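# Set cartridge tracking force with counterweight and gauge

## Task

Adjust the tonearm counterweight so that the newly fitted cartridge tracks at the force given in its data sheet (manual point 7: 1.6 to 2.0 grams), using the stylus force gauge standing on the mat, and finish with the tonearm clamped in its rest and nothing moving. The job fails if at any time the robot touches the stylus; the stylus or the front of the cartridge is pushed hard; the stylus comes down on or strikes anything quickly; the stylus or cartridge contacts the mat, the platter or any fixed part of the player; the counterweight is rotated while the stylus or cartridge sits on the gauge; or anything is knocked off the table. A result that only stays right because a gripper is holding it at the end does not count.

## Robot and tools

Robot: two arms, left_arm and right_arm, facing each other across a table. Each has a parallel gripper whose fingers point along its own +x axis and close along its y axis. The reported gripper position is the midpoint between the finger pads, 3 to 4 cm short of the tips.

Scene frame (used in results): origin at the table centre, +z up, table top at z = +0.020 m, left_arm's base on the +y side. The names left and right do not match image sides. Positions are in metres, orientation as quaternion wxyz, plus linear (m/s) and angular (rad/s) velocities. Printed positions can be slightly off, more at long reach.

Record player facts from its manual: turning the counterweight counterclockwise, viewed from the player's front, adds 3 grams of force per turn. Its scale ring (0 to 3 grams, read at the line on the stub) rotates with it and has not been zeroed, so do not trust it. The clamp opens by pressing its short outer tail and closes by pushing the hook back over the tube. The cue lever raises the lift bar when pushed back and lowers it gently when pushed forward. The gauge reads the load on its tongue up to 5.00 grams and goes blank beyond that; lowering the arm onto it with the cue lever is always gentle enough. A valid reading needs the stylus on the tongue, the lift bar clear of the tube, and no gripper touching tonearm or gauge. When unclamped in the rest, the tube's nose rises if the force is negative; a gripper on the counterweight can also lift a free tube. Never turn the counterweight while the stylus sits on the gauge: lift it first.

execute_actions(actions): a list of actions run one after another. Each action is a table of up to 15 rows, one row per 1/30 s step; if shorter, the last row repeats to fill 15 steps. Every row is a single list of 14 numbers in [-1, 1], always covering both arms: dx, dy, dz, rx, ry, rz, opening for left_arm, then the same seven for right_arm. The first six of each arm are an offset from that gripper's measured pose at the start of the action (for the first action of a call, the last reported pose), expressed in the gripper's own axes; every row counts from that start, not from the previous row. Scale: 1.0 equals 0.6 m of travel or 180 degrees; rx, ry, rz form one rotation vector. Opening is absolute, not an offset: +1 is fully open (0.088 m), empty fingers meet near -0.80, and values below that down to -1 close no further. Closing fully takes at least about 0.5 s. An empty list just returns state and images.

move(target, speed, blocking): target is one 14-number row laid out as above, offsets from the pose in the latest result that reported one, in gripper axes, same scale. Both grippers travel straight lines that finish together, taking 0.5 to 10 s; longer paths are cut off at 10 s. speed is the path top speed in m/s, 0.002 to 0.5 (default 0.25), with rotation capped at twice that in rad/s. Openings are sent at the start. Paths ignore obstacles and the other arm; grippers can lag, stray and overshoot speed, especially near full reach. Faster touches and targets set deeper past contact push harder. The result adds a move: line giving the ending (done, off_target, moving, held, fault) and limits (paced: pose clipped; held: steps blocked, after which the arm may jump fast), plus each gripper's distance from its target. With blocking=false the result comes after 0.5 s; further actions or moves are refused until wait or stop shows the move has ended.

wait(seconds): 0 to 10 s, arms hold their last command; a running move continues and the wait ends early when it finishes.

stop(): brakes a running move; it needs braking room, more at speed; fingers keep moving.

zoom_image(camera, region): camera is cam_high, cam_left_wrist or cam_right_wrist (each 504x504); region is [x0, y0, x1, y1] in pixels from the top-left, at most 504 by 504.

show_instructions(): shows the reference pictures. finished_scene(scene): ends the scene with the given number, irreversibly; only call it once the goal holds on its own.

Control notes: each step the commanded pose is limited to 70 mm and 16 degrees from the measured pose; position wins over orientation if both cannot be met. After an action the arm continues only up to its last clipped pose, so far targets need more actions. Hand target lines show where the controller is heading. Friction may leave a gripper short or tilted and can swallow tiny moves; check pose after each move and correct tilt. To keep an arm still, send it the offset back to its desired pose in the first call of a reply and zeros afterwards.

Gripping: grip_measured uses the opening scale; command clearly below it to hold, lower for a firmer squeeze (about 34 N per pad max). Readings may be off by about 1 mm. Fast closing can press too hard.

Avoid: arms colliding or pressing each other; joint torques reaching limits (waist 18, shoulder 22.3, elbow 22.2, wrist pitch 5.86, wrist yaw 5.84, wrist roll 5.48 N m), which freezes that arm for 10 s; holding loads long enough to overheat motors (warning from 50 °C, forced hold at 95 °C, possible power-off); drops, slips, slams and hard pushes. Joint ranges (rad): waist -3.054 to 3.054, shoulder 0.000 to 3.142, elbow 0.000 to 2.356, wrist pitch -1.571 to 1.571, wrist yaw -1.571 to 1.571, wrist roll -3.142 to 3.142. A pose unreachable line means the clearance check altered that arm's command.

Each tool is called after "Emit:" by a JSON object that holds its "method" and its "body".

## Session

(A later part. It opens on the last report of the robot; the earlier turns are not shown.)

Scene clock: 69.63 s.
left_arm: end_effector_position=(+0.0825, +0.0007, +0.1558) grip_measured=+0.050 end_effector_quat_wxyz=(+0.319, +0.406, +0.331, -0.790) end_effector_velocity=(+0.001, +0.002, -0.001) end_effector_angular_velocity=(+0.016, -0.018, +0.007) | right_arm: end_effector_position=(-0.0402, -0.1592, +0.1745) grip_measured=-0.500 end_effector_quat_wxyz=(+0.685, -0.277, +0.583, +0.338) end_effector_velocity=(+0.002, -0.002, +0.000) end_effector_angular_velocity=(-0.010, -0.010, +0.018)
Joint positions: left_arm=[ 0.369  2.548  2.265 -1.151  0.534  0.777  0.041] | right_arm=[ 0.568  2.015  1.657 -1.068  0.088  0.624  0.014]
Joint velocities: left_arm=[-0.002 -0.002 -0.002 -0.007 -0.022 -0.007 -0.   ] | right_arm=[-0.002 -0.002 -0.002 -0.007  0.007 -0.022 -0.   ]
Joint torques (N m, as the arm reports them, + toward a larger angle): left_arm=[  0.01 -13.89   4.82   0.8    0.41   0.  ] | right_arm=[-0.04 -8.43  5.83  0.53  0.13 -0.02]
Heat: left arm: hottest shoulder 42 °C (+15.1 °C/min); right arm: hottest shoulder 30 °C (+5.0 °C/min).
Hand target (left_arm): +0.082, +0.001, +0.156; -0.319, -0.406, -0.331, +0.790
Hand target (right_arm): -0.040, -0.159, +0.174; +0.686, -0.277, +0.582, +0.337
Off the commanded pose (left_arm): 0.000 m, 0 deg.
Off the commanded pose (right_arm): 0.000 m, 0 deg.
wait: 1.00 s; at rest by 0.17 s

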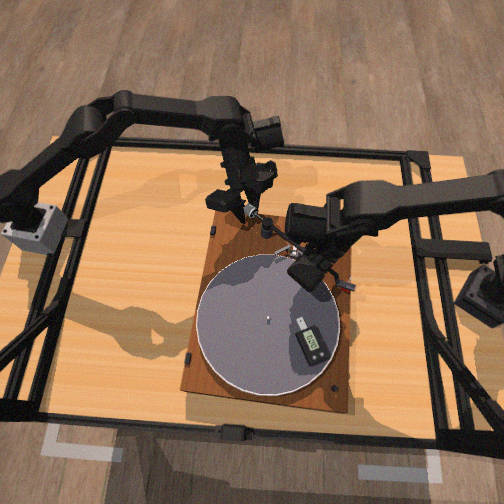

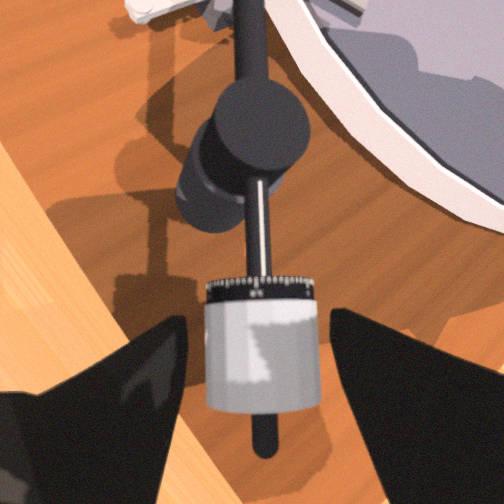

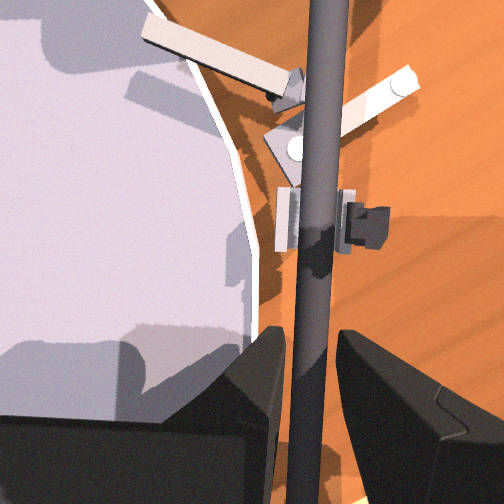

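Emit:
{"method": "move", "body": {"target": [0.005,-0.012,-0.004,0.153,-0.006,0.265,0.05, 0,0.006,0,0,0,0,-0.72], "speed": 0.5}}

Emit:
{"method": "move", "body": {"target": [0.002,0.019,-0.003,-0.153,0,-0.265,-0.4, 0,0.004,0,0,0,0,-0.72], "speed": 0.5}}

Emit:
{"method": "execute_actions", "body": {"actions": [[[0,0,0,0,0,0,0.05,0,0,0,0,0,0,-0.72],[0,0,0,0,0,0,0.05,0,0,0,0,0,0,-0.72],[0,0,0,0,0,0,0.05,0,0,0,0,0,0,-0.72],[0,0,0,0,0,0,0.05,0,0,0,0,0,0,-0.72],[0,0,0,0,0,0,0.05,0,0,0,0,0,0,-0.62],[0,0,0,0,0,0,0.05,0,0,0,0,0,0,-0.62],[0,0,0,0,0,0,0.05,0,0,0,0,0,0,-0.5]]]}}

Emit:
{"method": "wait", "body": {"seconds": 1}}

Scene clock: 72.47 s.
left_arm: end_effector_position=(+0.0774, +0.0035, +0.1512) grip_measured=+0.050 end_effector_quat_wxyz=(+0.510, +0.556, -0.051, -0.654) end_effector_velocity=(-0.003, +0.001, -0.001) end_effector_angular_velocity=(+0.007, +0.001, +0.003) | right_arm: end_effector_position=(-0.0410, -0.1585, +0.1751) grip_measured=-0.623 end_effector_quat_wxyz=(+0.686, -0.276, +0.582, +0.338) end_effector_velocity=(-0.000, -0.002, -0.000) end_effector_angular_velocity=(-0.007, +0.021, +0.003)
Joint positions: left_arm=[ 0.184  2.099  1.254  0.098 -0.1    0.943  0.041] | right_arm=[ 0.57   2.016  1.66  -1.068  0.088  0.626  0.008]
Joint velocities: left_arm=[-0.007 -0.002 -0.002 -0.007 -0.007 -0.007  0.   ] | right_arm=[-0.007 -0.002 -0.002 -0.007 -0.022 -0.007 -0.   ]
Joint torques (N m, as the arm reports them, + toward a larger angle): left_arm=[ -0.19 -12.65   3.51   1.97  -0.21   0.1 ] | right_arm=[ 0.49 -7.64  7.02  0.17  0.12  0.19]
Heat: left arm: hottest shoulder 43 °C (+15.1 °C/min); right arm: hottest shoulder 30 °C (+5.0 °C/min).
Hand target (left_arm): +0.077, +0.006, +0.154; +0.510, +0.558, -0.054, -0.653
Hand target (right_arm): -0.043, -0.157, +0.175; +0.686, -0.277, +0.582, +0.338
Off the commanded pose (left_arm): 0.004 m, 1 deg.
Off the commanded pose (right_arm): 0.003 m, 0 deg.
move: done

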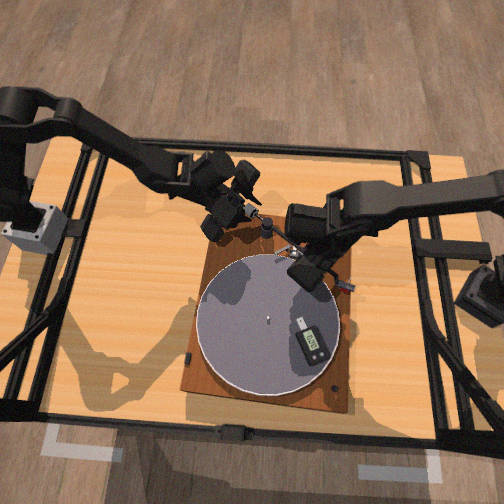

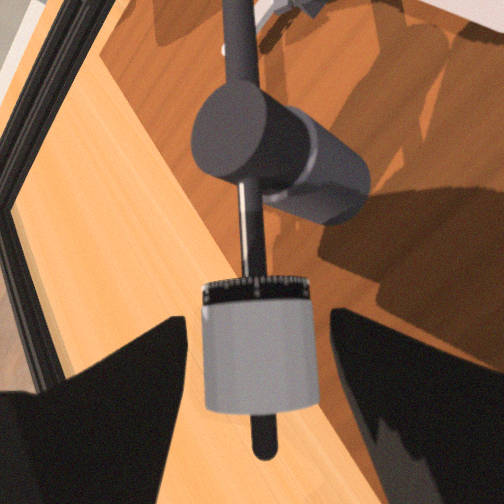

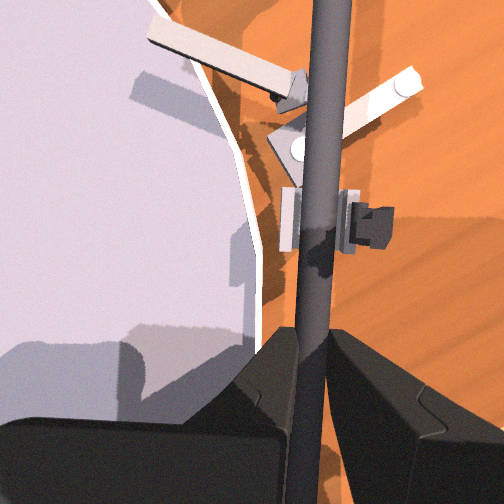

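Scene clock: 74.10 s.
left_arm: end_effector_position=(+0.0835, +0.0017, +0.1560) grip_measured=-0.303 end_effector_quat_wxyz=(+0.314, +0.402, +0.331, -0.794) end_effector_velocity=(-0.000, -0.001, +0.000) end_effector_angular_velocity=(+0.010, -0.006, -0.008) | right_arm: end_effector_position=(-0.0397, -0.1594, +0.1751) grip_measured=-0.623 end_effector_quat_wxyz=(+0.688, -0.279, +0.580, +0.336) end_effector_velocity=(-0.000, -0.002, -0.002) end_effector_angular_velocity=(-0.013, +0.007, +0.006)
Joint positions: left_arm=[ 0.375  2.552  2.268 -1.159  0.55   0.79   0.024] | right_arm=[ 0.57   2.016  1.66  -1.072  0.097  0.626  0.008]
Joint velocities: left_arm=[-0.002  0.022  0.046 -0.037 -0.007  0.007 -0.   ] | right_arm=[-0.002  0.002 -0.002 -0.007 -0.007 -0.007 -0.   ]
Joint torques (N m, as the arm reports them, + toward a larger angle): left_arm=[  0.29 -12.65   6.98   0.83   0.64  -0.13] | right_arm=[ 0.45 -7.9   6.69  0.6  -0.11  0.18]
Heat: left arm: hottest shoulder 43 °C (+14.2 °C/min); right arm: hottest shoulder 30 °C (+5.1 °C/min).
Hand target (left_arm): +0.086, -0.002, +0.157; -0.317, -0.398, -0.329, +0.795
Hand target (right_arm): -0.043, -0.157, +0.175; +0.686, -0.276, +0.582, +0.338
Off the commanded pose (left_arm): 0.004 m, 1 deg.
Off the commanded pose (right_arm): 0.004 m, 1 deg.
move: done

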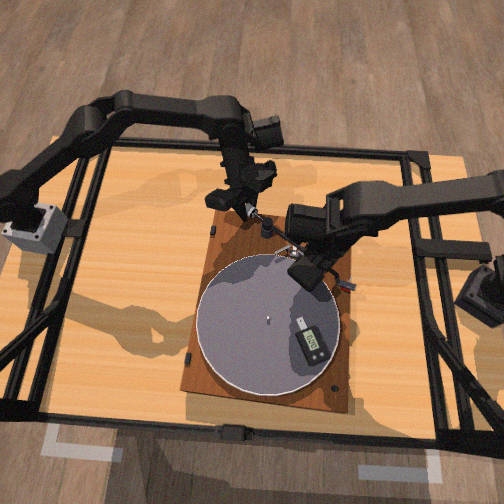

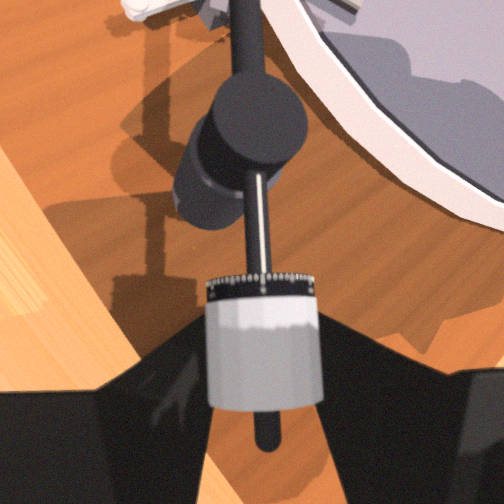

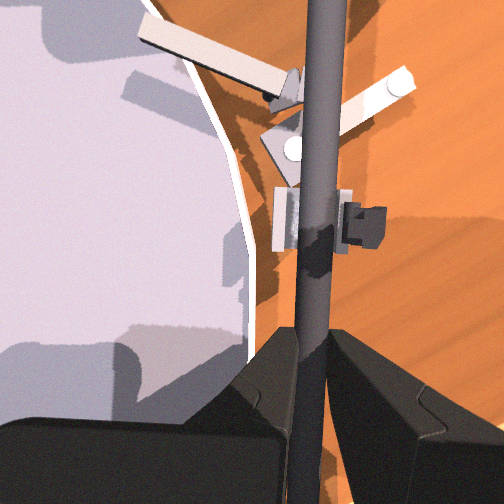

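Scene clock: 74.60 s.
left_arm: end_effector_position=(+0.0835, +0.0018, +0.1560) grip_measured=+0.047 end_effector_quat_wxyz=(+0.314, +0.402, +0.331, -0.794) end_effector_velocity=(-0.001, +0.002, -0.000) end_effector_angular_velocity=(+0.012, -0.004, +0.005) | right_arm: end_effector_position=(-0.0399, -0.1594, +0.1751) grip_measured=-0.509 end_effector_quat_wxyz=(+0.687, -0.279, +0.580, +0.336) end_effector_velocity=(+0.004, -0.004, -0.001) end_effector_angular_velocity=(-0.013, -0.008, -0.001)
Joint positions: left_arm=[ 0.375  2.552  2.269 -1.16   0.55   0.791  0.041] | right_arm=[ 0.57   2.016  1.66  -1.072  0.095  0.626  0.014]
Joint velocities: left_arm=[-0.002 -0.002 -0.002 -0.007 -0.007 -0.007  0.001] | right_arm=[-0.007 -0.002 -0.007 -0.007  0.007 -0.007  0.004]
Joint torques (N m, as the arm reports them, + toward a larger angle): left_arm=[  0.01 -13.87   4.86   0.79   0.42   0.  ] | right_arm=[-0.02 -8.43  5.84  0.53  0.13 -0.02]
Heat: left arm: hottest shoulder 43 °C (+14.1 °C/min); right arm: hottest shoulder 30 °C (+5.0 °C/min).
Hand target (left_arm): +0.083, +0.002, +0.156; -0.314, -0.402, -0.331, +0.794
Hand target (right_arm): -0.040, -0.159, +0.175; +0.688, -0.279, +0.580, +0.336
Off the commanded pose (left_arm): 0.000 m, 0 deg.
Off the commanded pose (right_arm): 0.000 m, 0 deg.

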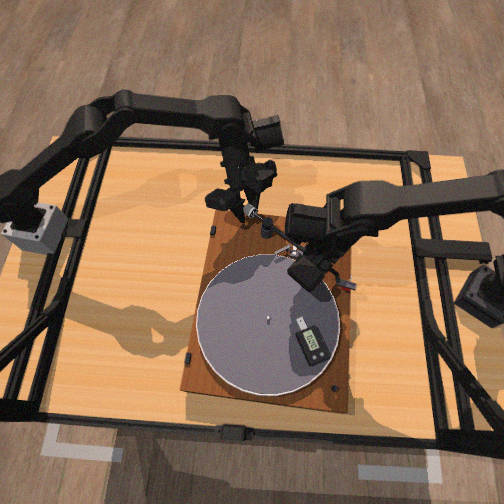

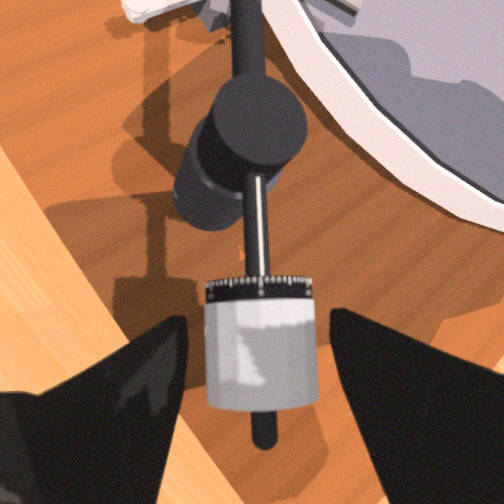

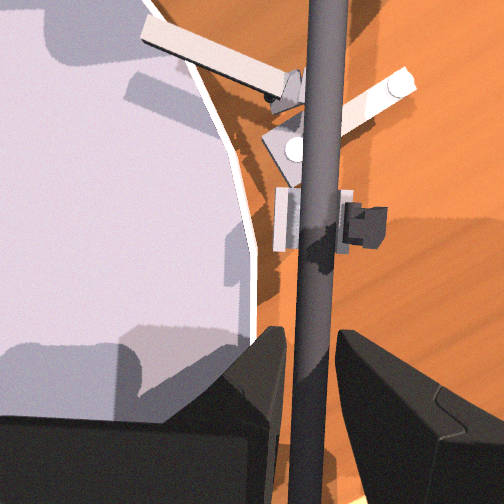

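Scene clock: 75.60 s.
left_arm: end_effector_position=(+0.0835, +0.0018, +0.1560) grip_measured=+0.050 end_effector_quat_wxyz=(+0.314, +0.402, +0.331, -0.794) end_effector_velocity=(-0.001, +0.002, +0.001) end_effector_angular_velocity=(+0.012, -0.004, +0.005) | right_arm: end_effector_position=(-0.0399, -0.1594, +0.1751) grip_measured=-0.500 end_effector_quat_wxyz=(+0.687, -0.279, +0.580, +0.336) end_effector_velocity=(-0.000, +0.001, +0.000) end_effector_angular_velocity=(+0.007, +0.006, +0.006)
Joint positions: left_arm=[ 0.375  2.552  2.269 -1.16   0.55   0.791  0.041] | right_arm=[ 0.57   2.016  1.66  -1.072  0.095  0.626  0.014]
Joint velocities: left_arm=[-0.002 -0.007 -0.007 -0.007 -0.007 -0.007 -0.   ] | right_arm=[-0.002 -0.002 -0.002  0.007 -0.007 -0.007 -0.   ]
Joint torques (N m, as the arm reports them, + toward a larger angle): left_arm=[  0.01 -13.94   4.84   0.79   0.44  -0.01] | right_arm=[-0.02 -8.42  5.83  0.52  0.13 -0.02]
Heat: left arm: hottest shoulder 43 °C (+14.1 °C/min); right arm: hottest shoulder 30 °C (+5.0 °C/min).
Hand target (left_arm): +0.083, +0.002, +0.156; -0.314, -0.402, -0.331, +0.794
Hand target (right_arm): -0.040, -0.159, +0.175; +0.688, -0.279, +0.580, +0.336
Off the commanded pose (left_arm): 0.000 m, 0 deg.
Off the commanded pose (right_arm): 0.000 m, 0 deg.
wait: 1.00 s; at rest by 0.17 s

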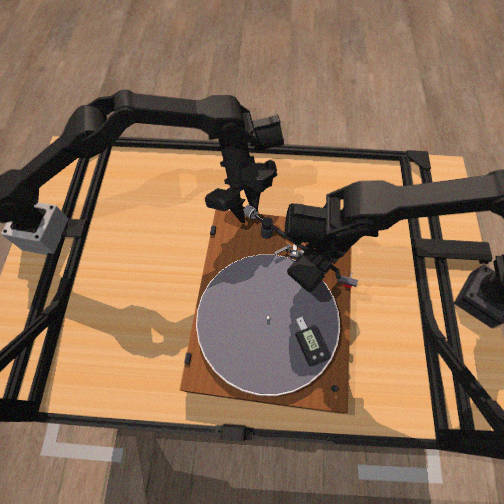

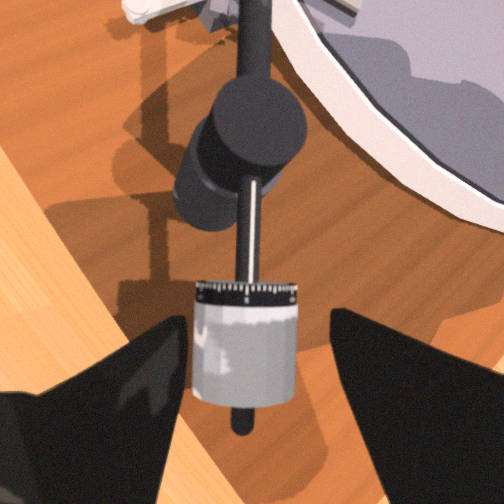

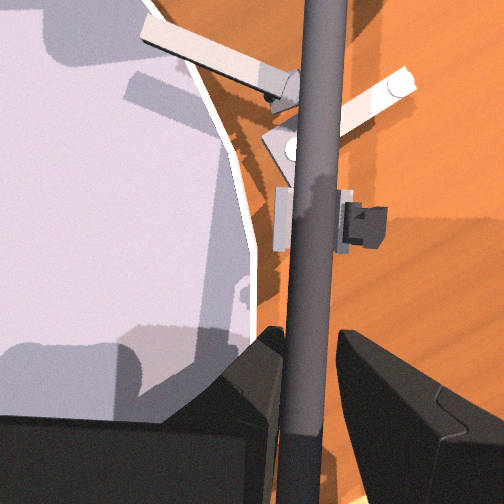

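Emit:
{"method": "move", "body": {"target": [0.021,0.008,-0.0125,0,0,0,0.05, 0,0,0,0,0,0,-0.75], "speed": 0.1}}

Scene clock: 77.23 s.
left_arm: end_effector_position=(+0.0842, -0.0009, +0.1483) grip_measured=+0.050 end_effector_quat_wxyz=(+0.318, +0.401, +0.324, -0.796) end_effector_velocity=(+0.002, +0.002, +0.002) end_effector_angular_velocity=(+0.008, -0.005, +0.010) | right_arm: end_effector_position=(-0.0401, -0.1592, +0.1751) grip_measured=-0.661 end_effector_quat_wxyz=(+0.687, -0.278, +0.581, +0.336) end_effector_velocity=(+0.004, -0.006, +0.002) end_effector_angular_velocity=(-0.020, -0.024, +0.016)
Joint positions: left_arm=[ 0.375  2.552  2.237 -1.111  0.55   0.791  0.041] | right_arm=[ 0.57   2.016  1.66  -1.071  0.094  0.627  0.007]
Joint velocities: left_arm=[ 0.002 -0.007 -0.002 -0.007 -0.007 -0.007 -0.   ] | right_arm=[-0.002 -0.007 -0.002 -0.022  0.022 -0.022 -0.   ]
Joint torques (N m, as the arm reports them, + toward a larger angle): left_arm=[  0.13 -12.84   3.56   0.91   0.44   0.05] | right_arm=[-0.02 -8.44  5.83  0.5   0.12 -0.08]
Heat: left arm: hottest shoulder 43 °C (+13.2 °C/min); right arm: hottest shoulder 31 °C (+6.1 °C/min).
Hand target (left_arm): +0.084, +0.002, +0.141; -0.314, -0.402, -0.331, +0.794
Hand target (right_arm): -0.040, -0.159, +0.175; +0.687, -0.279, +0.580, +0.336
Off the commanded pose (left_arm): 0.008 m, 1 deg.
Off the commanded pose (right_arm): 0.000 m, 0 deg.
move: done

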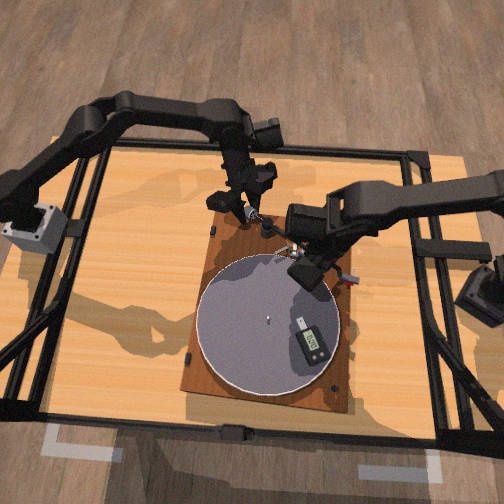

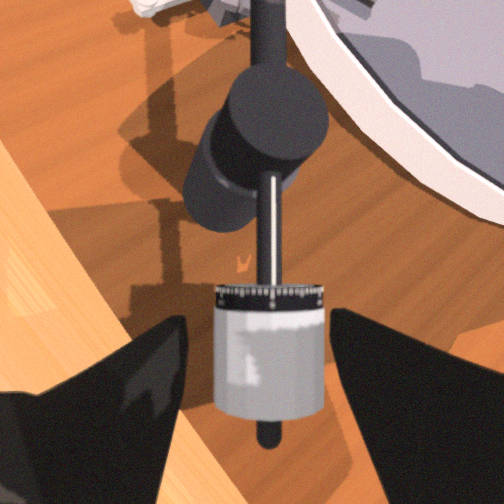

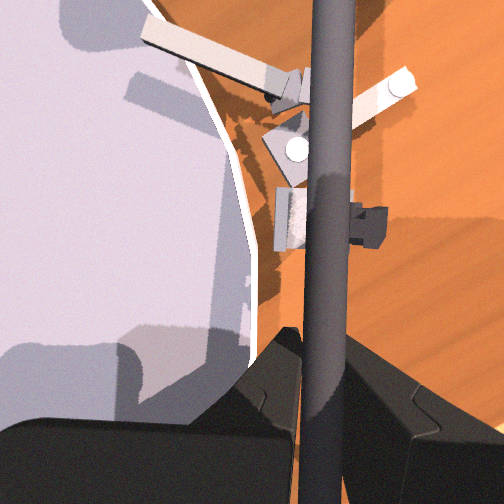

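Emit:
{"method": "execute_actions", "body": {"actions": [[[0,-0.005,-0.004,0,0,0,0.05,0,0.008,0,0,0,0,-0.75],[0,-0.005,-0.004,0,0,0,0.05,0,0.008,0,0,0,0,-0.75],[0,-0.005,-0.004,0,0,0,0.05,0,0.008,0,0,0,0,-0.75],[0,-0.005,-0.004,0,0,0,0.05,0,0.008,0,0,0,0,-0.75],[0,-0.005,-0.004,0,0,0,-0.1,0,0.008,0,0,0,0,-0.75],[0,-0.005,-0.004,0,0,0,-0.2,0,0.008,0,0,0,0,-0.75],[0,-0.005,-0.004,0,0,0,-0.25,0,0.008,0,0,0,0,-0.75],[0,-0.005,-0.004,0,0,0,-0.4,0,0.008,0,0,0,0,-0.75]]]}}

Emit:
{"method": "move", "body": {"target": [0.0,-0.010,0,0.07,0,0.148,-0.4, 0,0.004,0,0,0,0,-0.75], "speed": 0.5}}

Scene clock: 78.73 s.
left_arm: end_effector_position=(+0.0832, +0.0022, +0.1421) grip_measured=-0.328 end_effector_quat_wxyz=(+0.315, +0.401, +0.328, -0.795) end_effector_velocity=(-0.001, +0.003, -0.002) end_effector_angular_velocity=(+0.017, -0.002, +0.005) | right_arm: end_effector_position=(-0.0408, -0.1585, +0.1759) grip_measured=-0.661 end_effector_quat_wxyz=(+0.688, -0.276, +0.581, +0.335) end_effector_velocity=(-0.000, -0.001, +0.001) end_effector_angular_velocity=(-0.004, +0.004, +0.020)
Joint positions: left_arm=[ 0.375  2.547  2.205 -1.093  0.55   0.791  0.023] | right_arm=[ 0.572  2.017  1.664 -1.073  0.096  0.633  0.007]
Joint velocities: left_arm=[-0.002 -0.002 -0.007 -0.007 -0.007 -0.007 -0.   ] | right_arm=[-0.002 -0.002  0.002 -0.007 -0.007 -0.022 -0.   ]
Joint torques (N m, as the arm reports them, + toward a larger angle): left_arm=[  0.   -15.9    3.75   1.     0.43  -0.01] | right_arm=[ 0.71 -7.46  7.15  0.18  0.09  0.1 ]
Heat: left arm: hottest shoulder 43 °C (+13.1 °C/min); right arm: hottest shoulder 31 °C (+6.0 °C/min).
Hand target (left_arm): +0.083, +0.003, +0.148; -0.318, -0.401, -0.324, +0.796
Hand target (right_arm): -0.044, -0.156, +0.175; +0.687, -0.278, +0.581, +0.336
Off the commanded pose (left_arm): 0.006 m, 1 deg.
Off the commanded pose (right_arm): 0.004 m, 0 deg.

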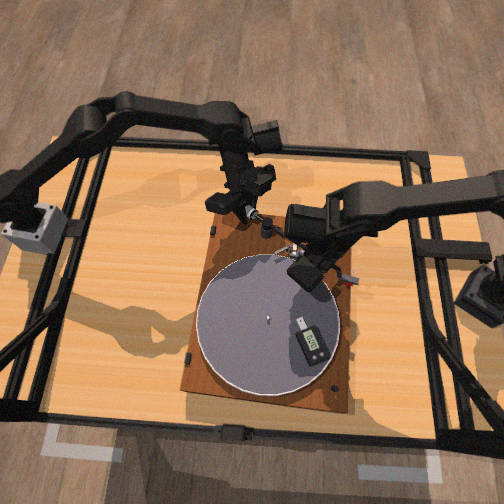

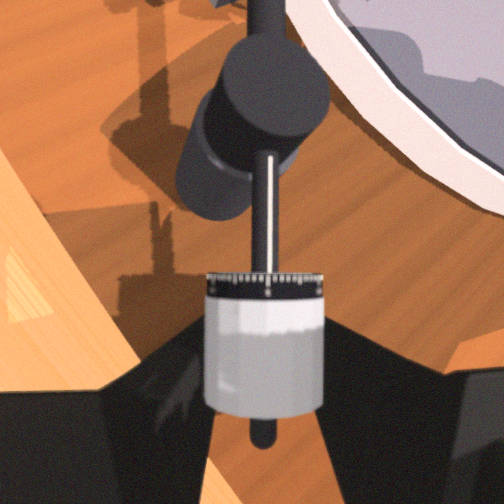

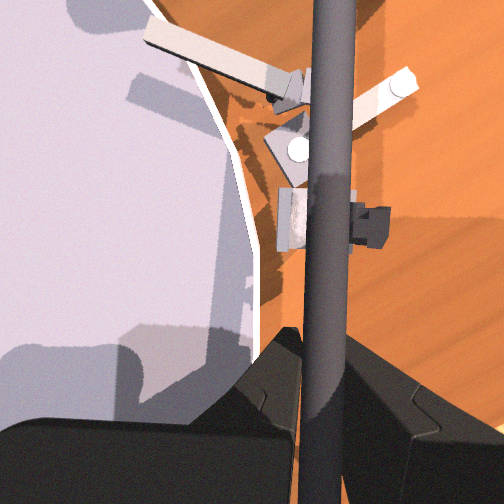

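Scene clock: 79.87 s.
left_arm: end_effector_position=(+0.0821, +0.0018, +0.1412) grip_measured=-0.330 end_effector_quat_wxyz=(+0.450, +0.493, +0.143, -0.731) end_effector_velocity=(-0.002, +0.000, +0.000) end_effector_angular_velocity=(-0.012, +0.008, +0.000) | right_arm: end_effector_position=(-0.0425, -0.1575, +0.1759) grip_measured=-0.662 end_effector_quat_wxyz=(+0.689, -0.274, +0.581, +0.337) end_effector_velocity=(+0.002, -0.004, +0.001) end_effector_angular_velocity=(-0.018, -0.008, +0.004)
Joint positions: left_arm=[ 0.274  2.222  1.589 -0.41   0.182  0.762  0.023] | right_arm=[ 0.576  2.017  1.664 -1.068  0.095  0.638  0.007]
Joint velocities: left_arm=[-0.002 -0.007 -0.017  0.022  0.007 -0.007  0.   ] | right_arm=[-0.002 -0.002  0.002 -0.022  0.007 -0.007 -0.   ]
Joint torques (N m, as the arm reports them, + toward a larger angle): left_arm=[ -0.41 -14.17   3.16   1.23   0.1    0.3 ] | right_arm=[ 0.08 -7.92  6.71 -0.06  0.12  0.  ]
Heat: left arm: hottest shoulder 44 °C (+14.0 °C/min); right arm: hottest shoulder 31 °C (+6.0 °C/min).
Hand target (left_arm): +0.079, +0.006, +0.144; -0.445, -0.497, -0.139, +0.732
Hand target (right_arm): -0.043, -0.157, +0.176; +0.689, -0.276, +0.581, +0.335
Off the commanded pose (left_arm): 0.006 m, 1 deg.
Off the commanded pose (right_arm): 0.000 m, 0 deg.
move: done

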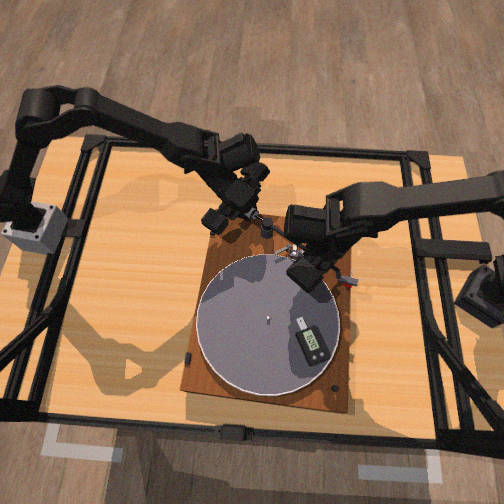

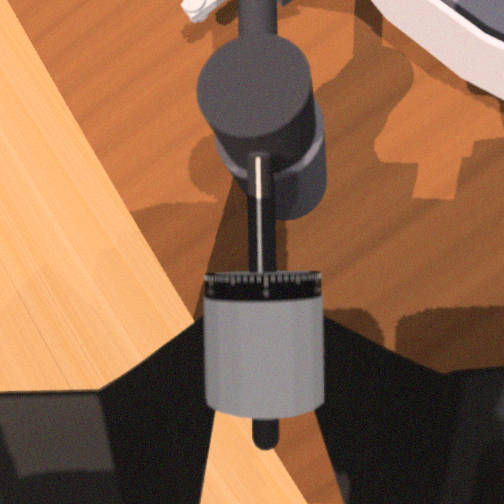

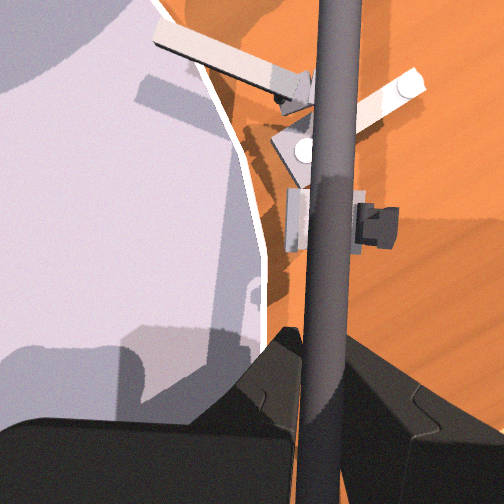

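Emit:
{"method": "execute_actions", "body": {"actions": [[[0,0,0,0,0,0,0.2,0,0,0,0,0,0,-0.75],[0,0,0,0,0,0,0.2,0,0,0,0,0,0,-0.75],[0,0,0,0,0,0,0.2,0,0,0,0,0,0,-0.75],[0,0,0,0,0,0,0.2,0,0,0,0,0,0,-0.75],[0,0,0,0,0,0,0.2,0,0,0,0,0,0,-0.66],[0,0,0,0,0,0,0.2,0,0,0,0,0,0,-0.64],[0,0,0,0,0,0,0.2,0,0,0,0,0,0,-0.5]]]}}

Emit:
{"method": "wait", "body": {"seconds": 1}}

Emit:
{"method": "wait", "body": {"seconds": 1.5}}

Scene clock: 81.23 s.
left_arm: end_effector_position=(+0.0821, +0.0021, +0.1410) grip_measured=+0.196 end_effector_quat_wxyz=(+0.449, +0.494, +0.143, -0.731) end_effector_velocity=(-0.000, -0.001, -0.001) end_effector_angular_velocity=(-0.002, -0.010, -0.005) | right_arm: end_effector_position=(-0.0424, -0.1574, +0.1760) grip_measured=-0.510 end_effector_quat_wxyz=(+0.689, -0.274, +0.580, +0.337) end_effector_velocity=(-0.000, -0.002, -0.000) end_effector_angular_velocity=(-0.008, +0.006, +0.006)
Joint positions: left_arm=[ 0.274  2.222  1.587 -0.409  0.182  0.764  0.049] | right_arm=[ 0.576  2.017  1.664 -1.068  0.095  0.638  0.014]
Joint velocities: left_arm=[-0.002  0.002 -0.002  0.007 -0.007  0.007  0.002] | right_arm=[-0.002 -0.002 -0.002 -0.007 -0.007 -0.007  0.004]
Joint torques (N m, as the arm reports them, + toward a larger angle): left_arm=[  0.   -11.99   5.33   1.33   0.15  -0.06] | right_arm=[-0.02 -8.45  5.84  0.55  0.08 -0.02]
Heat: left arm: hottest shoulder 44 °C (+13.2 °C/min); right arm: hottest shoulder 31 °C (+6.1 °C/min).
Hand target (left_arm): +0.082, +0.002, +0.141; -0.450, -0.493, -0.143, +0.731
Hand target (right_arm): -0.043, -0.157, +0.176; +0.689, -0.274, +0.581, +0.337
Off the commanded pose (left_arm): 0.000 m, 0 deg.
Off the commanded pose (right_arm): 0.000 m, 0 deg.

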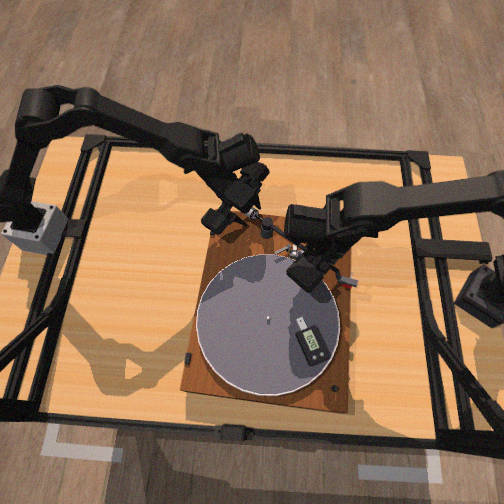

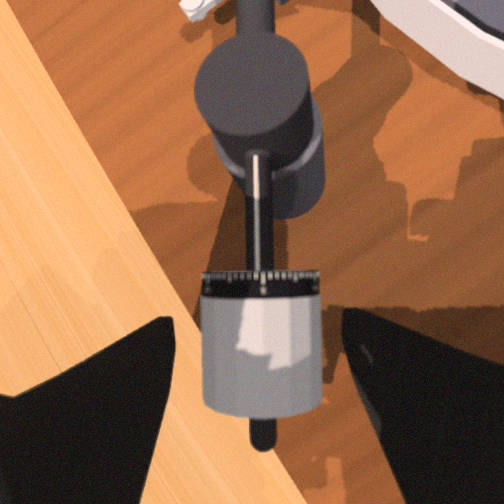

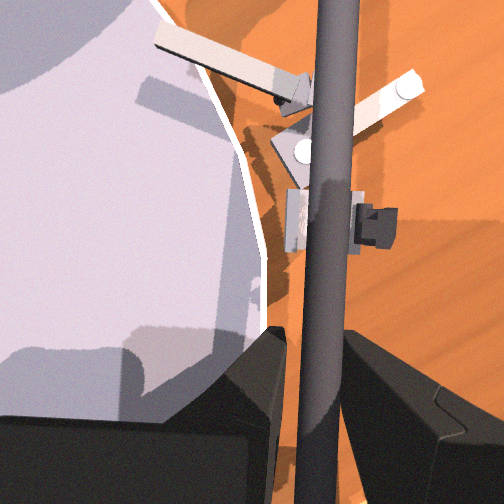

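Scene clock: 82.23 s.
left_arm: end_effector_position=(+0.0821, +0.0021, +0.1410) grip_measured=+0.200 end_effector_quat_wxyz=(+0.449, +0.494, +0.143, -0.731) end_effector_velocity=(-0.003, +0.003, -0.002) end_effector_angular_velocity=(+0.014, -0.001, +0.003) | right_arm: end_effector_position=(-0.0424, -0.1574, +0.1760) grip_measured=-0.500 end_effector_quat_wxyz=(+0.689, -0.274, +0.580, +0.337) end_effector_velocity=(-0.002, -0.002, -0.000) end_effector_angular_velocity=(-0.007, +0.035, +0.005)
Joint positions: left_arm=[ 0.274  2.222  1.587 -0.409  0.182  0.764  0.049] | right_arm=[ 0.576  2.017  1.664 -1.068  0.095  0.638  0.014]
Joint velocities: left_arm=[-0.007 -0.002 -0.007 -0.007 -0.007 -0.007 -0.   ] | right_arm=[-0.007 -0.002 -0.002 -0.007 -0.037 -0.007 -0.   ]
Joint torques (N m, as the arm reports them, + toward a larger angle): left_arm=[  0.03 -11.99   5.36   1.34   0.16  -0.07] | right_arm=[-0.01 -8.46  5.82  0.55  0.07 -0.02]
Heat: left arm: hottest shoulder 44 °C (+12.2 °C/min); right arm: hottest shoulder 31 °C (+5.1 °C/min).
Hand target (left_arm): +0.082, +0.002, +0.141; -0.450, -0.493, -0.144, +0.731
Hand target (right_arm): -0.043, -0.157, +0.176; +0.689, -0.274, +0.581, +0.337
Off the commanded pose (left_arm): 0.000 m, 0 deg.
Off the commanded pose (right_arm): 0.000 m, 0 deg.
wait: 1.00 s; at rest by 0.17 s

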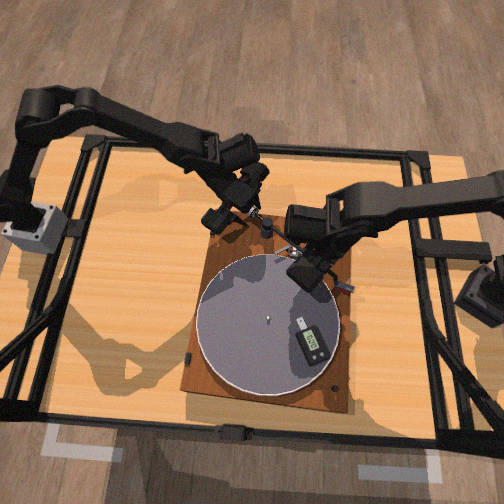

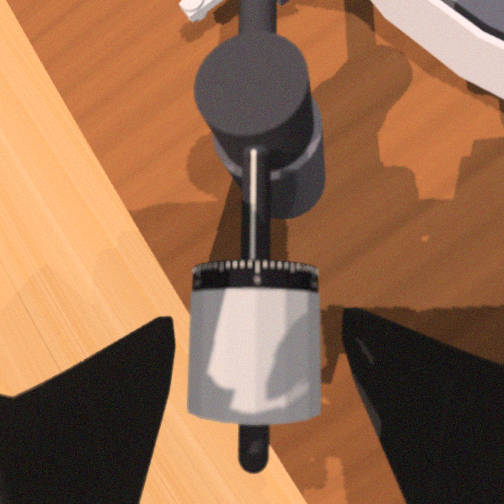

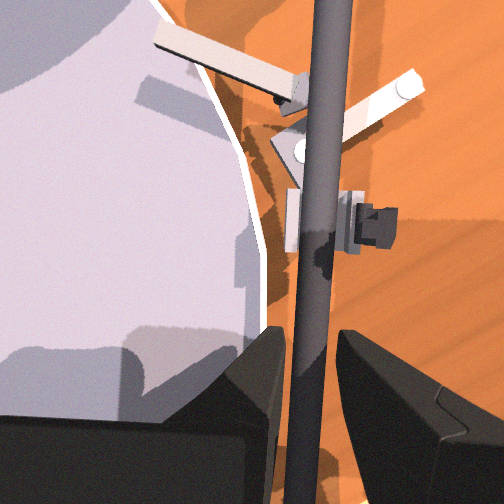

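Scene clock: 83.73 s.
left_arm: end_effector_position=(+0.0821, +0.0021, +0.1410) grip_measured=+0.200 end_effector_quat_wxyz=(+0.449, +0.494, +0.143, -0.731) end_effector_velocity=(-0.003, +0.002, -0.000) end_effector_angular_velocity=(+0.007, +0.011, +0.000) | right_arm: end_effector_position=(-0.0424, -0.1574, +0.1760) grip_measured=-0.500 end_effector_quat_wxyz=(+0.689, -0.274, +0.580, +0.337) end_effector_velocity=(-0.000, -0.002, -0.000) end_effector_angular_velocity=(-0.009, +0.004, +0.020)
Joint positions: left_arm=[ 0.274  2.222  1.587 -0.409  0.182  0.764  0.049] | right_arm=[ 0.576  2.017  1.664 -1.068  0.095  0.638  0.015]
Joint velocities: left_arm=[-0.002 -0.002 -0.002 -0.007  0.007 -0.007 -0.   ] | right_arm=[-0.002 -0.002 -0.002 -0.007 -0.007 -0.022 -0.   ]
Joint torques (N m, as the arm reports them, + toward a larger angle): left_arm=[  0.03 -11.99   5.34   1.33   0.14  -0.06] | right_arm=[-0.01 -8.45  5.83  0.55  0.07 -0.02]
Heat: left arm: hottest shoulder 44 °C (+12.1 °C/min); right arm: hottest shoulder 31 °C (+5.0 °C/min).
Hand target (left_arm): +0.082, +0.002, +0.141; -0.450, -0.493, -0.144, +0.731
Hand target (right_arm): -0.043, -0.157, +0.176; +0.689, -0.274, +0.581, +0.337
Off the commanded pose (left_arm): 0.000 m, 0 deg.
Off the commanded pose (right_arm): 0.000 m, 0 deg.
wait: 1.50 s; at rest by 0.17 s

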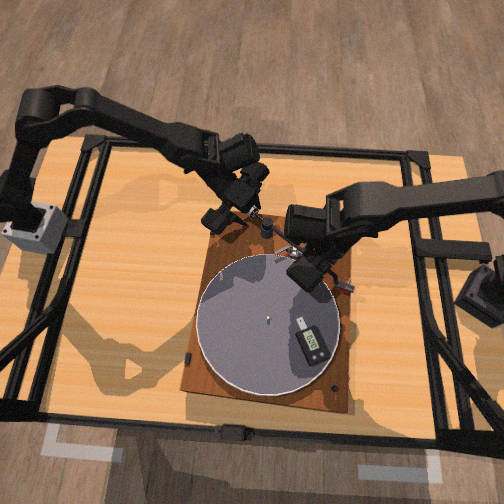

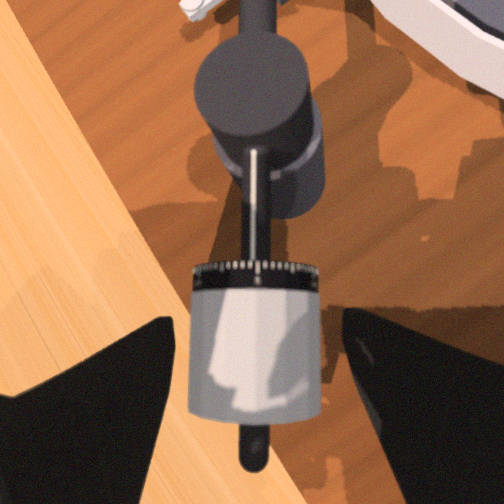

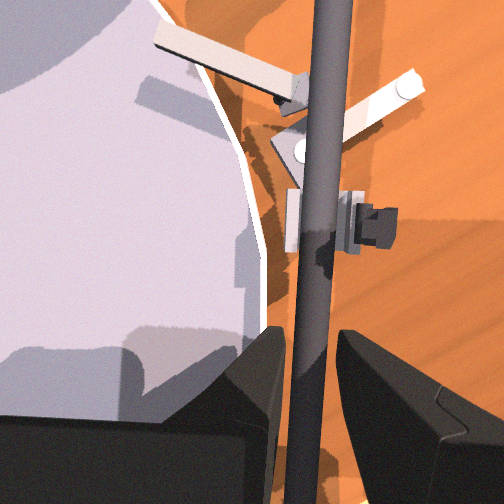

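Emit:
{"method": "move", "body": {"target": [-0.017,0.008,0.009,-0.07,0,-0.148,0.1, 0,0,0,0,0,0,-0.72], "speed": 0.5}}

Scene clock: 85.90 s.
left_arm: end_effector_position=(+0.0832, +0.0027, +0.1572) grip_measured=+0.100 end_effector_quat_wxyz=(+0.322, +0.398, +0.330, -0.793) end_effector_velocity=(-0.003, -0.001, +0.006) end_effector_angular_velocity=(-0.006, -0.012, -0.025) | right_arm: end_effector_position=(-0.0424, -0.1574, +0.1760) grip_measured=-0.623 end_effector_quat_wxyz=(+0.689, -0.274, +0.580, +0.337) end_effector_velocity=(-0.004, -0.001, -0.001) end_effector_angular_velocity=(-0.008, +0.033, +0.025)
Joint positions: left_arm=[ 0.375  2.522  2.216 -1.117  0.549  0.771  0.044] | right_arm=[ 0.576  2.017  1.664 -1.068  0.095  0.638  0.008]
Joint velocities: left_arm=[-0.007  0.007  0.042 -0.037 -0.007  0.022  0.   ] | right_arm=[-0.002  0.002  0.002 -0.007 -0.037 -0.022 -0.   ]
Joint torques (N m, as the arm reports them, + toward a larger angle): left_arm=[  0.13 -11.86   6.43   0.55   0.62   0.16] | right_arm=[-0.02 -8.45  5.85  0.54  0.09 -0.03]
Heat: left arm: hottest shoulder 44 °C (+11.0 °C/min); right arm: hottest shoulder 31 °C (+5.0 °C/min).
Hand target (left_arm): +0.083, +0.001, +0.153; -0.319, -0.397, -0.331, +0.794
Hand target (right_arm): -0.042, -0.157, +0.176; +0.689, -0.274, +0.580, +0.337
Off the commanded pose (left_arm): 0.004 m, 0 deg.
Off the commanded pose (right_arm): 0.000 m, 0 deg.
move: done

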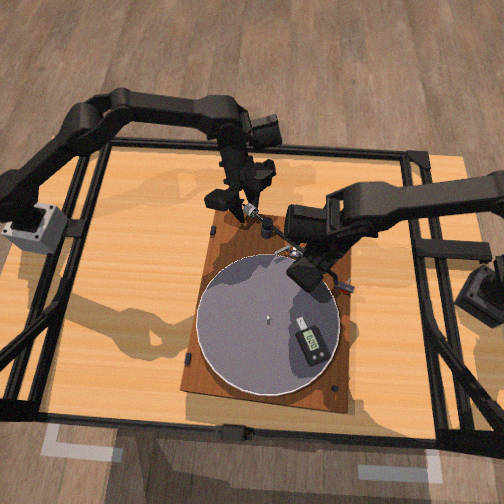

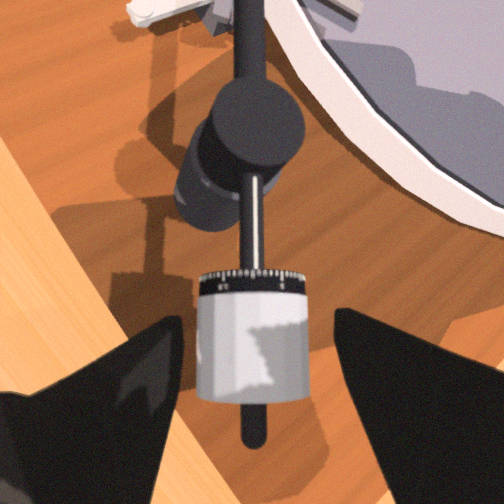

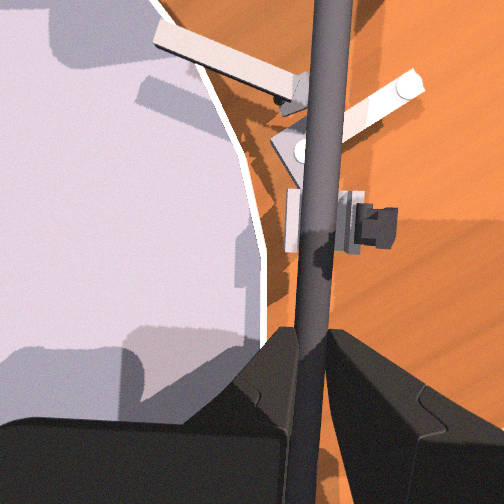

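Emit:
{"method": "move", "body": {"target": [0.008,-0.017,-0.002,0.18,0,0.313,-0.4, 0,-0.002,0,0,0,0,-0.72], "speed": 0.5}}

Scene clock: 88.13 s.
left_arm: end_effector_position=(+0.0756, +0.0064, +0.1522) grip_measured=-0.278 end_effector_quat_wxyz=(+0.534, +0.565, -0.098, -0.622) end_effector_velocity=(-0.002, +0.001, +0.001) end_effector_angular_velocity=(-0.014, +0.010, -0.004) | right_arm: end_effector_position=(-0.0411, -0.1581, +0.1760) grip_measured=-0.623 end_effector_quat_wxyz=(+0.689, -0.277, +0.579, +0.336) end_effector_velocity=(-0.000, -0.005, -0.001) end_effector_angular_velocity=(-0.021, +0.009, -0.009)
Joint positions: left_arm=[ 0.155  2.089  1.161  0.273 -0.19   0.985  0.025] | right_arm=[ 0.574  2.017  1.664 -1.071  0.099  0.631  0.008]
Joint velocities: left_arm=[-0.002 -0.007 -0.017  0.022  0.007 -0.007  0.   ] | right_arm=[-0.002 -0.002 -0.002 -0.022 -0.007  0.007  0.   ]
Joint torques (N m, as the arm reports them, + toward a larger angle): left_arm=[ -1.11 -11.72   1.95   5.43  -1.62   0.83] | right_arm=[-0.07 -8.72  5.41  0.92 -0.04  0.15]
Heat: left arm: hottest shoulder 44 °C (+10.1 °C/min); right arm: hottest shoulder 31 °C (+4.1 °C/min).
Hand target (left_arm): +0.074, +0.008, +0.155; +0.537, +0.574, -0.117, -0.607
Hand target (right_arm): -0.041, -0.158, +0.176; +0.689, -0.274, +0.580, +0.337
Off the commanded pose (left_arm): 0.004 m, 3 deg.
Off the commanded pose (right_arm): 0.000 m, 0 deg.
move: off_target (left_arm)

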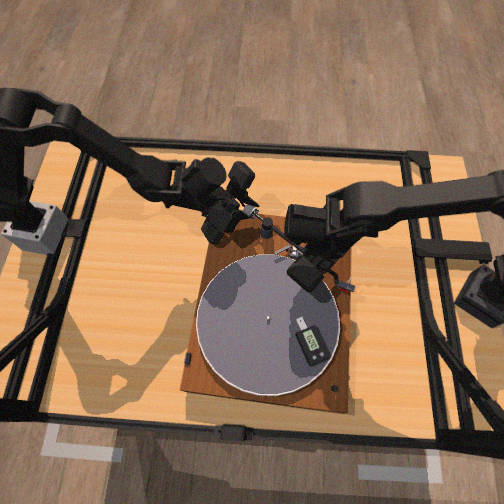

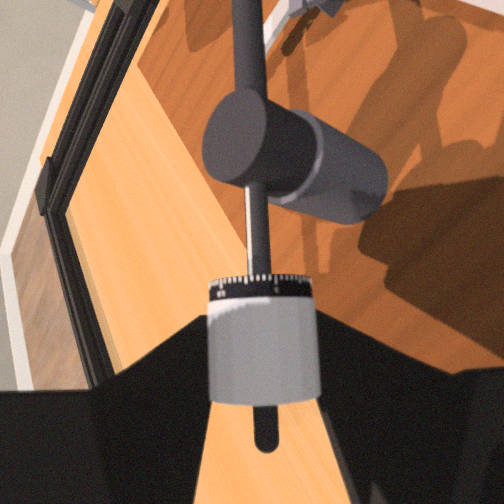

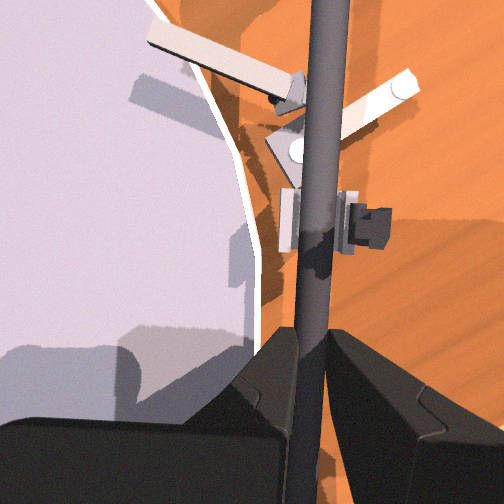

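Emit:
{"method": "move", "body": {"target": [0.0126,0.0105,-0.004,-0.166,0,-0.300,0.05, 0,0,0,0,0,0,-0.72], "speed": 0.5}}

Scene clock: 90.57 s.
left_arm: end_effector_position=(+0.0818, +0.0006, +0.1555) grip_measured=+0.050 end_effector_quat_wxyz=(+0.321, +0.400, +0.324, -0.795) end_effector_velocity=(+0.000, +0.001, +0.001) end_effector_angular_velocity=(+0.014, +0.012, +0.007) | right_arm: end_effector_position=(-0.0410, -0.1584, +0.1761) grip_measured=-0.623 end_effector_quat_wxyz=(+0.689, -0.278, +0.579, +0.336) end_effector_velocity=(-0.002, -0.006, -0.004) end_effector_angular_velocity=(-0.030, +0.024, -0.006)
Joint positions: left_arm=[ 0.371  2.527  2.219 -1.108  0.548  0.778  0.041] | right_arm=[ 0.574  2.017  1.664 -1.073  0.099  0.63   0.008]
Joint velocities: left_arm=[ 0.002  0.007  0.017 -0.022  0.007 -0.007  0.   ] | right_arm=[-0.002  0.002 -0.007 -0.022 -0.022  0.007  0.   ]
Joint torques (N m, as the arm reports them, + toward a larger angle): left_arm=[  0.08 -11.76   6.42   0.58   0.63   0.15] | right_arm=[ 0.01 -8.44  5.85  0.64  0.11 -0.01]
Heat: left arm: hottest shoulder 44 °C (+10.1 °C/min); right arm: hottest shoulder 31 °C (+4.0 °C/min).
Hand target (left_arm): +0.082, -0.001, +0.151; -0.318, -0.399, -0.325, +0.796
Hand target (right_arm): -0.041, -0.158, +0.176; +0.689, -0.277, +0.579, +0.337
Off the commanded pose (left_arm): 0.004 m, 0 deg.
Off the commanded pose (right_arm): 0.000 m, 0 deg.
move: done

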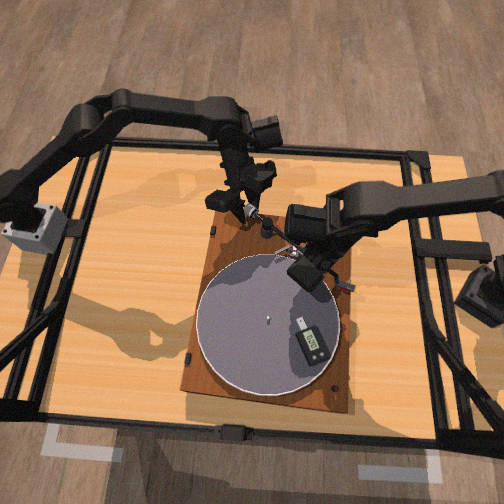

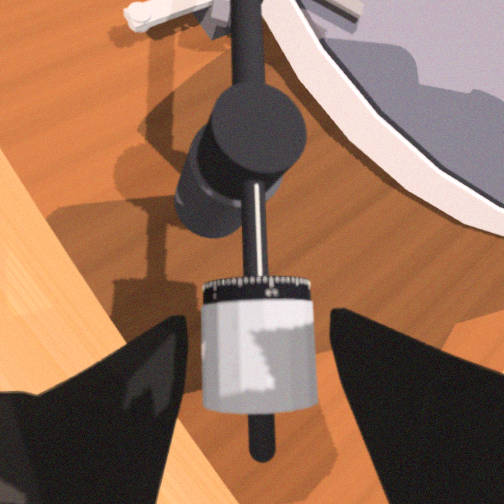

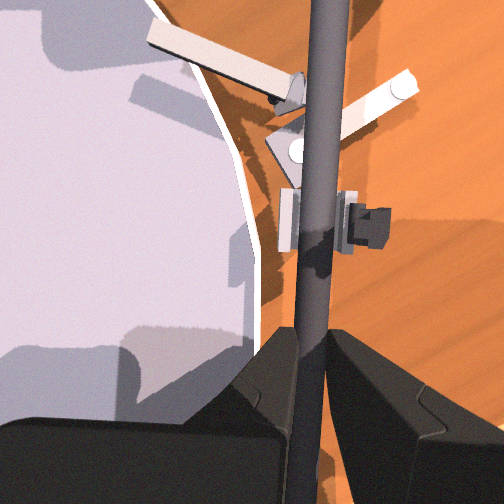

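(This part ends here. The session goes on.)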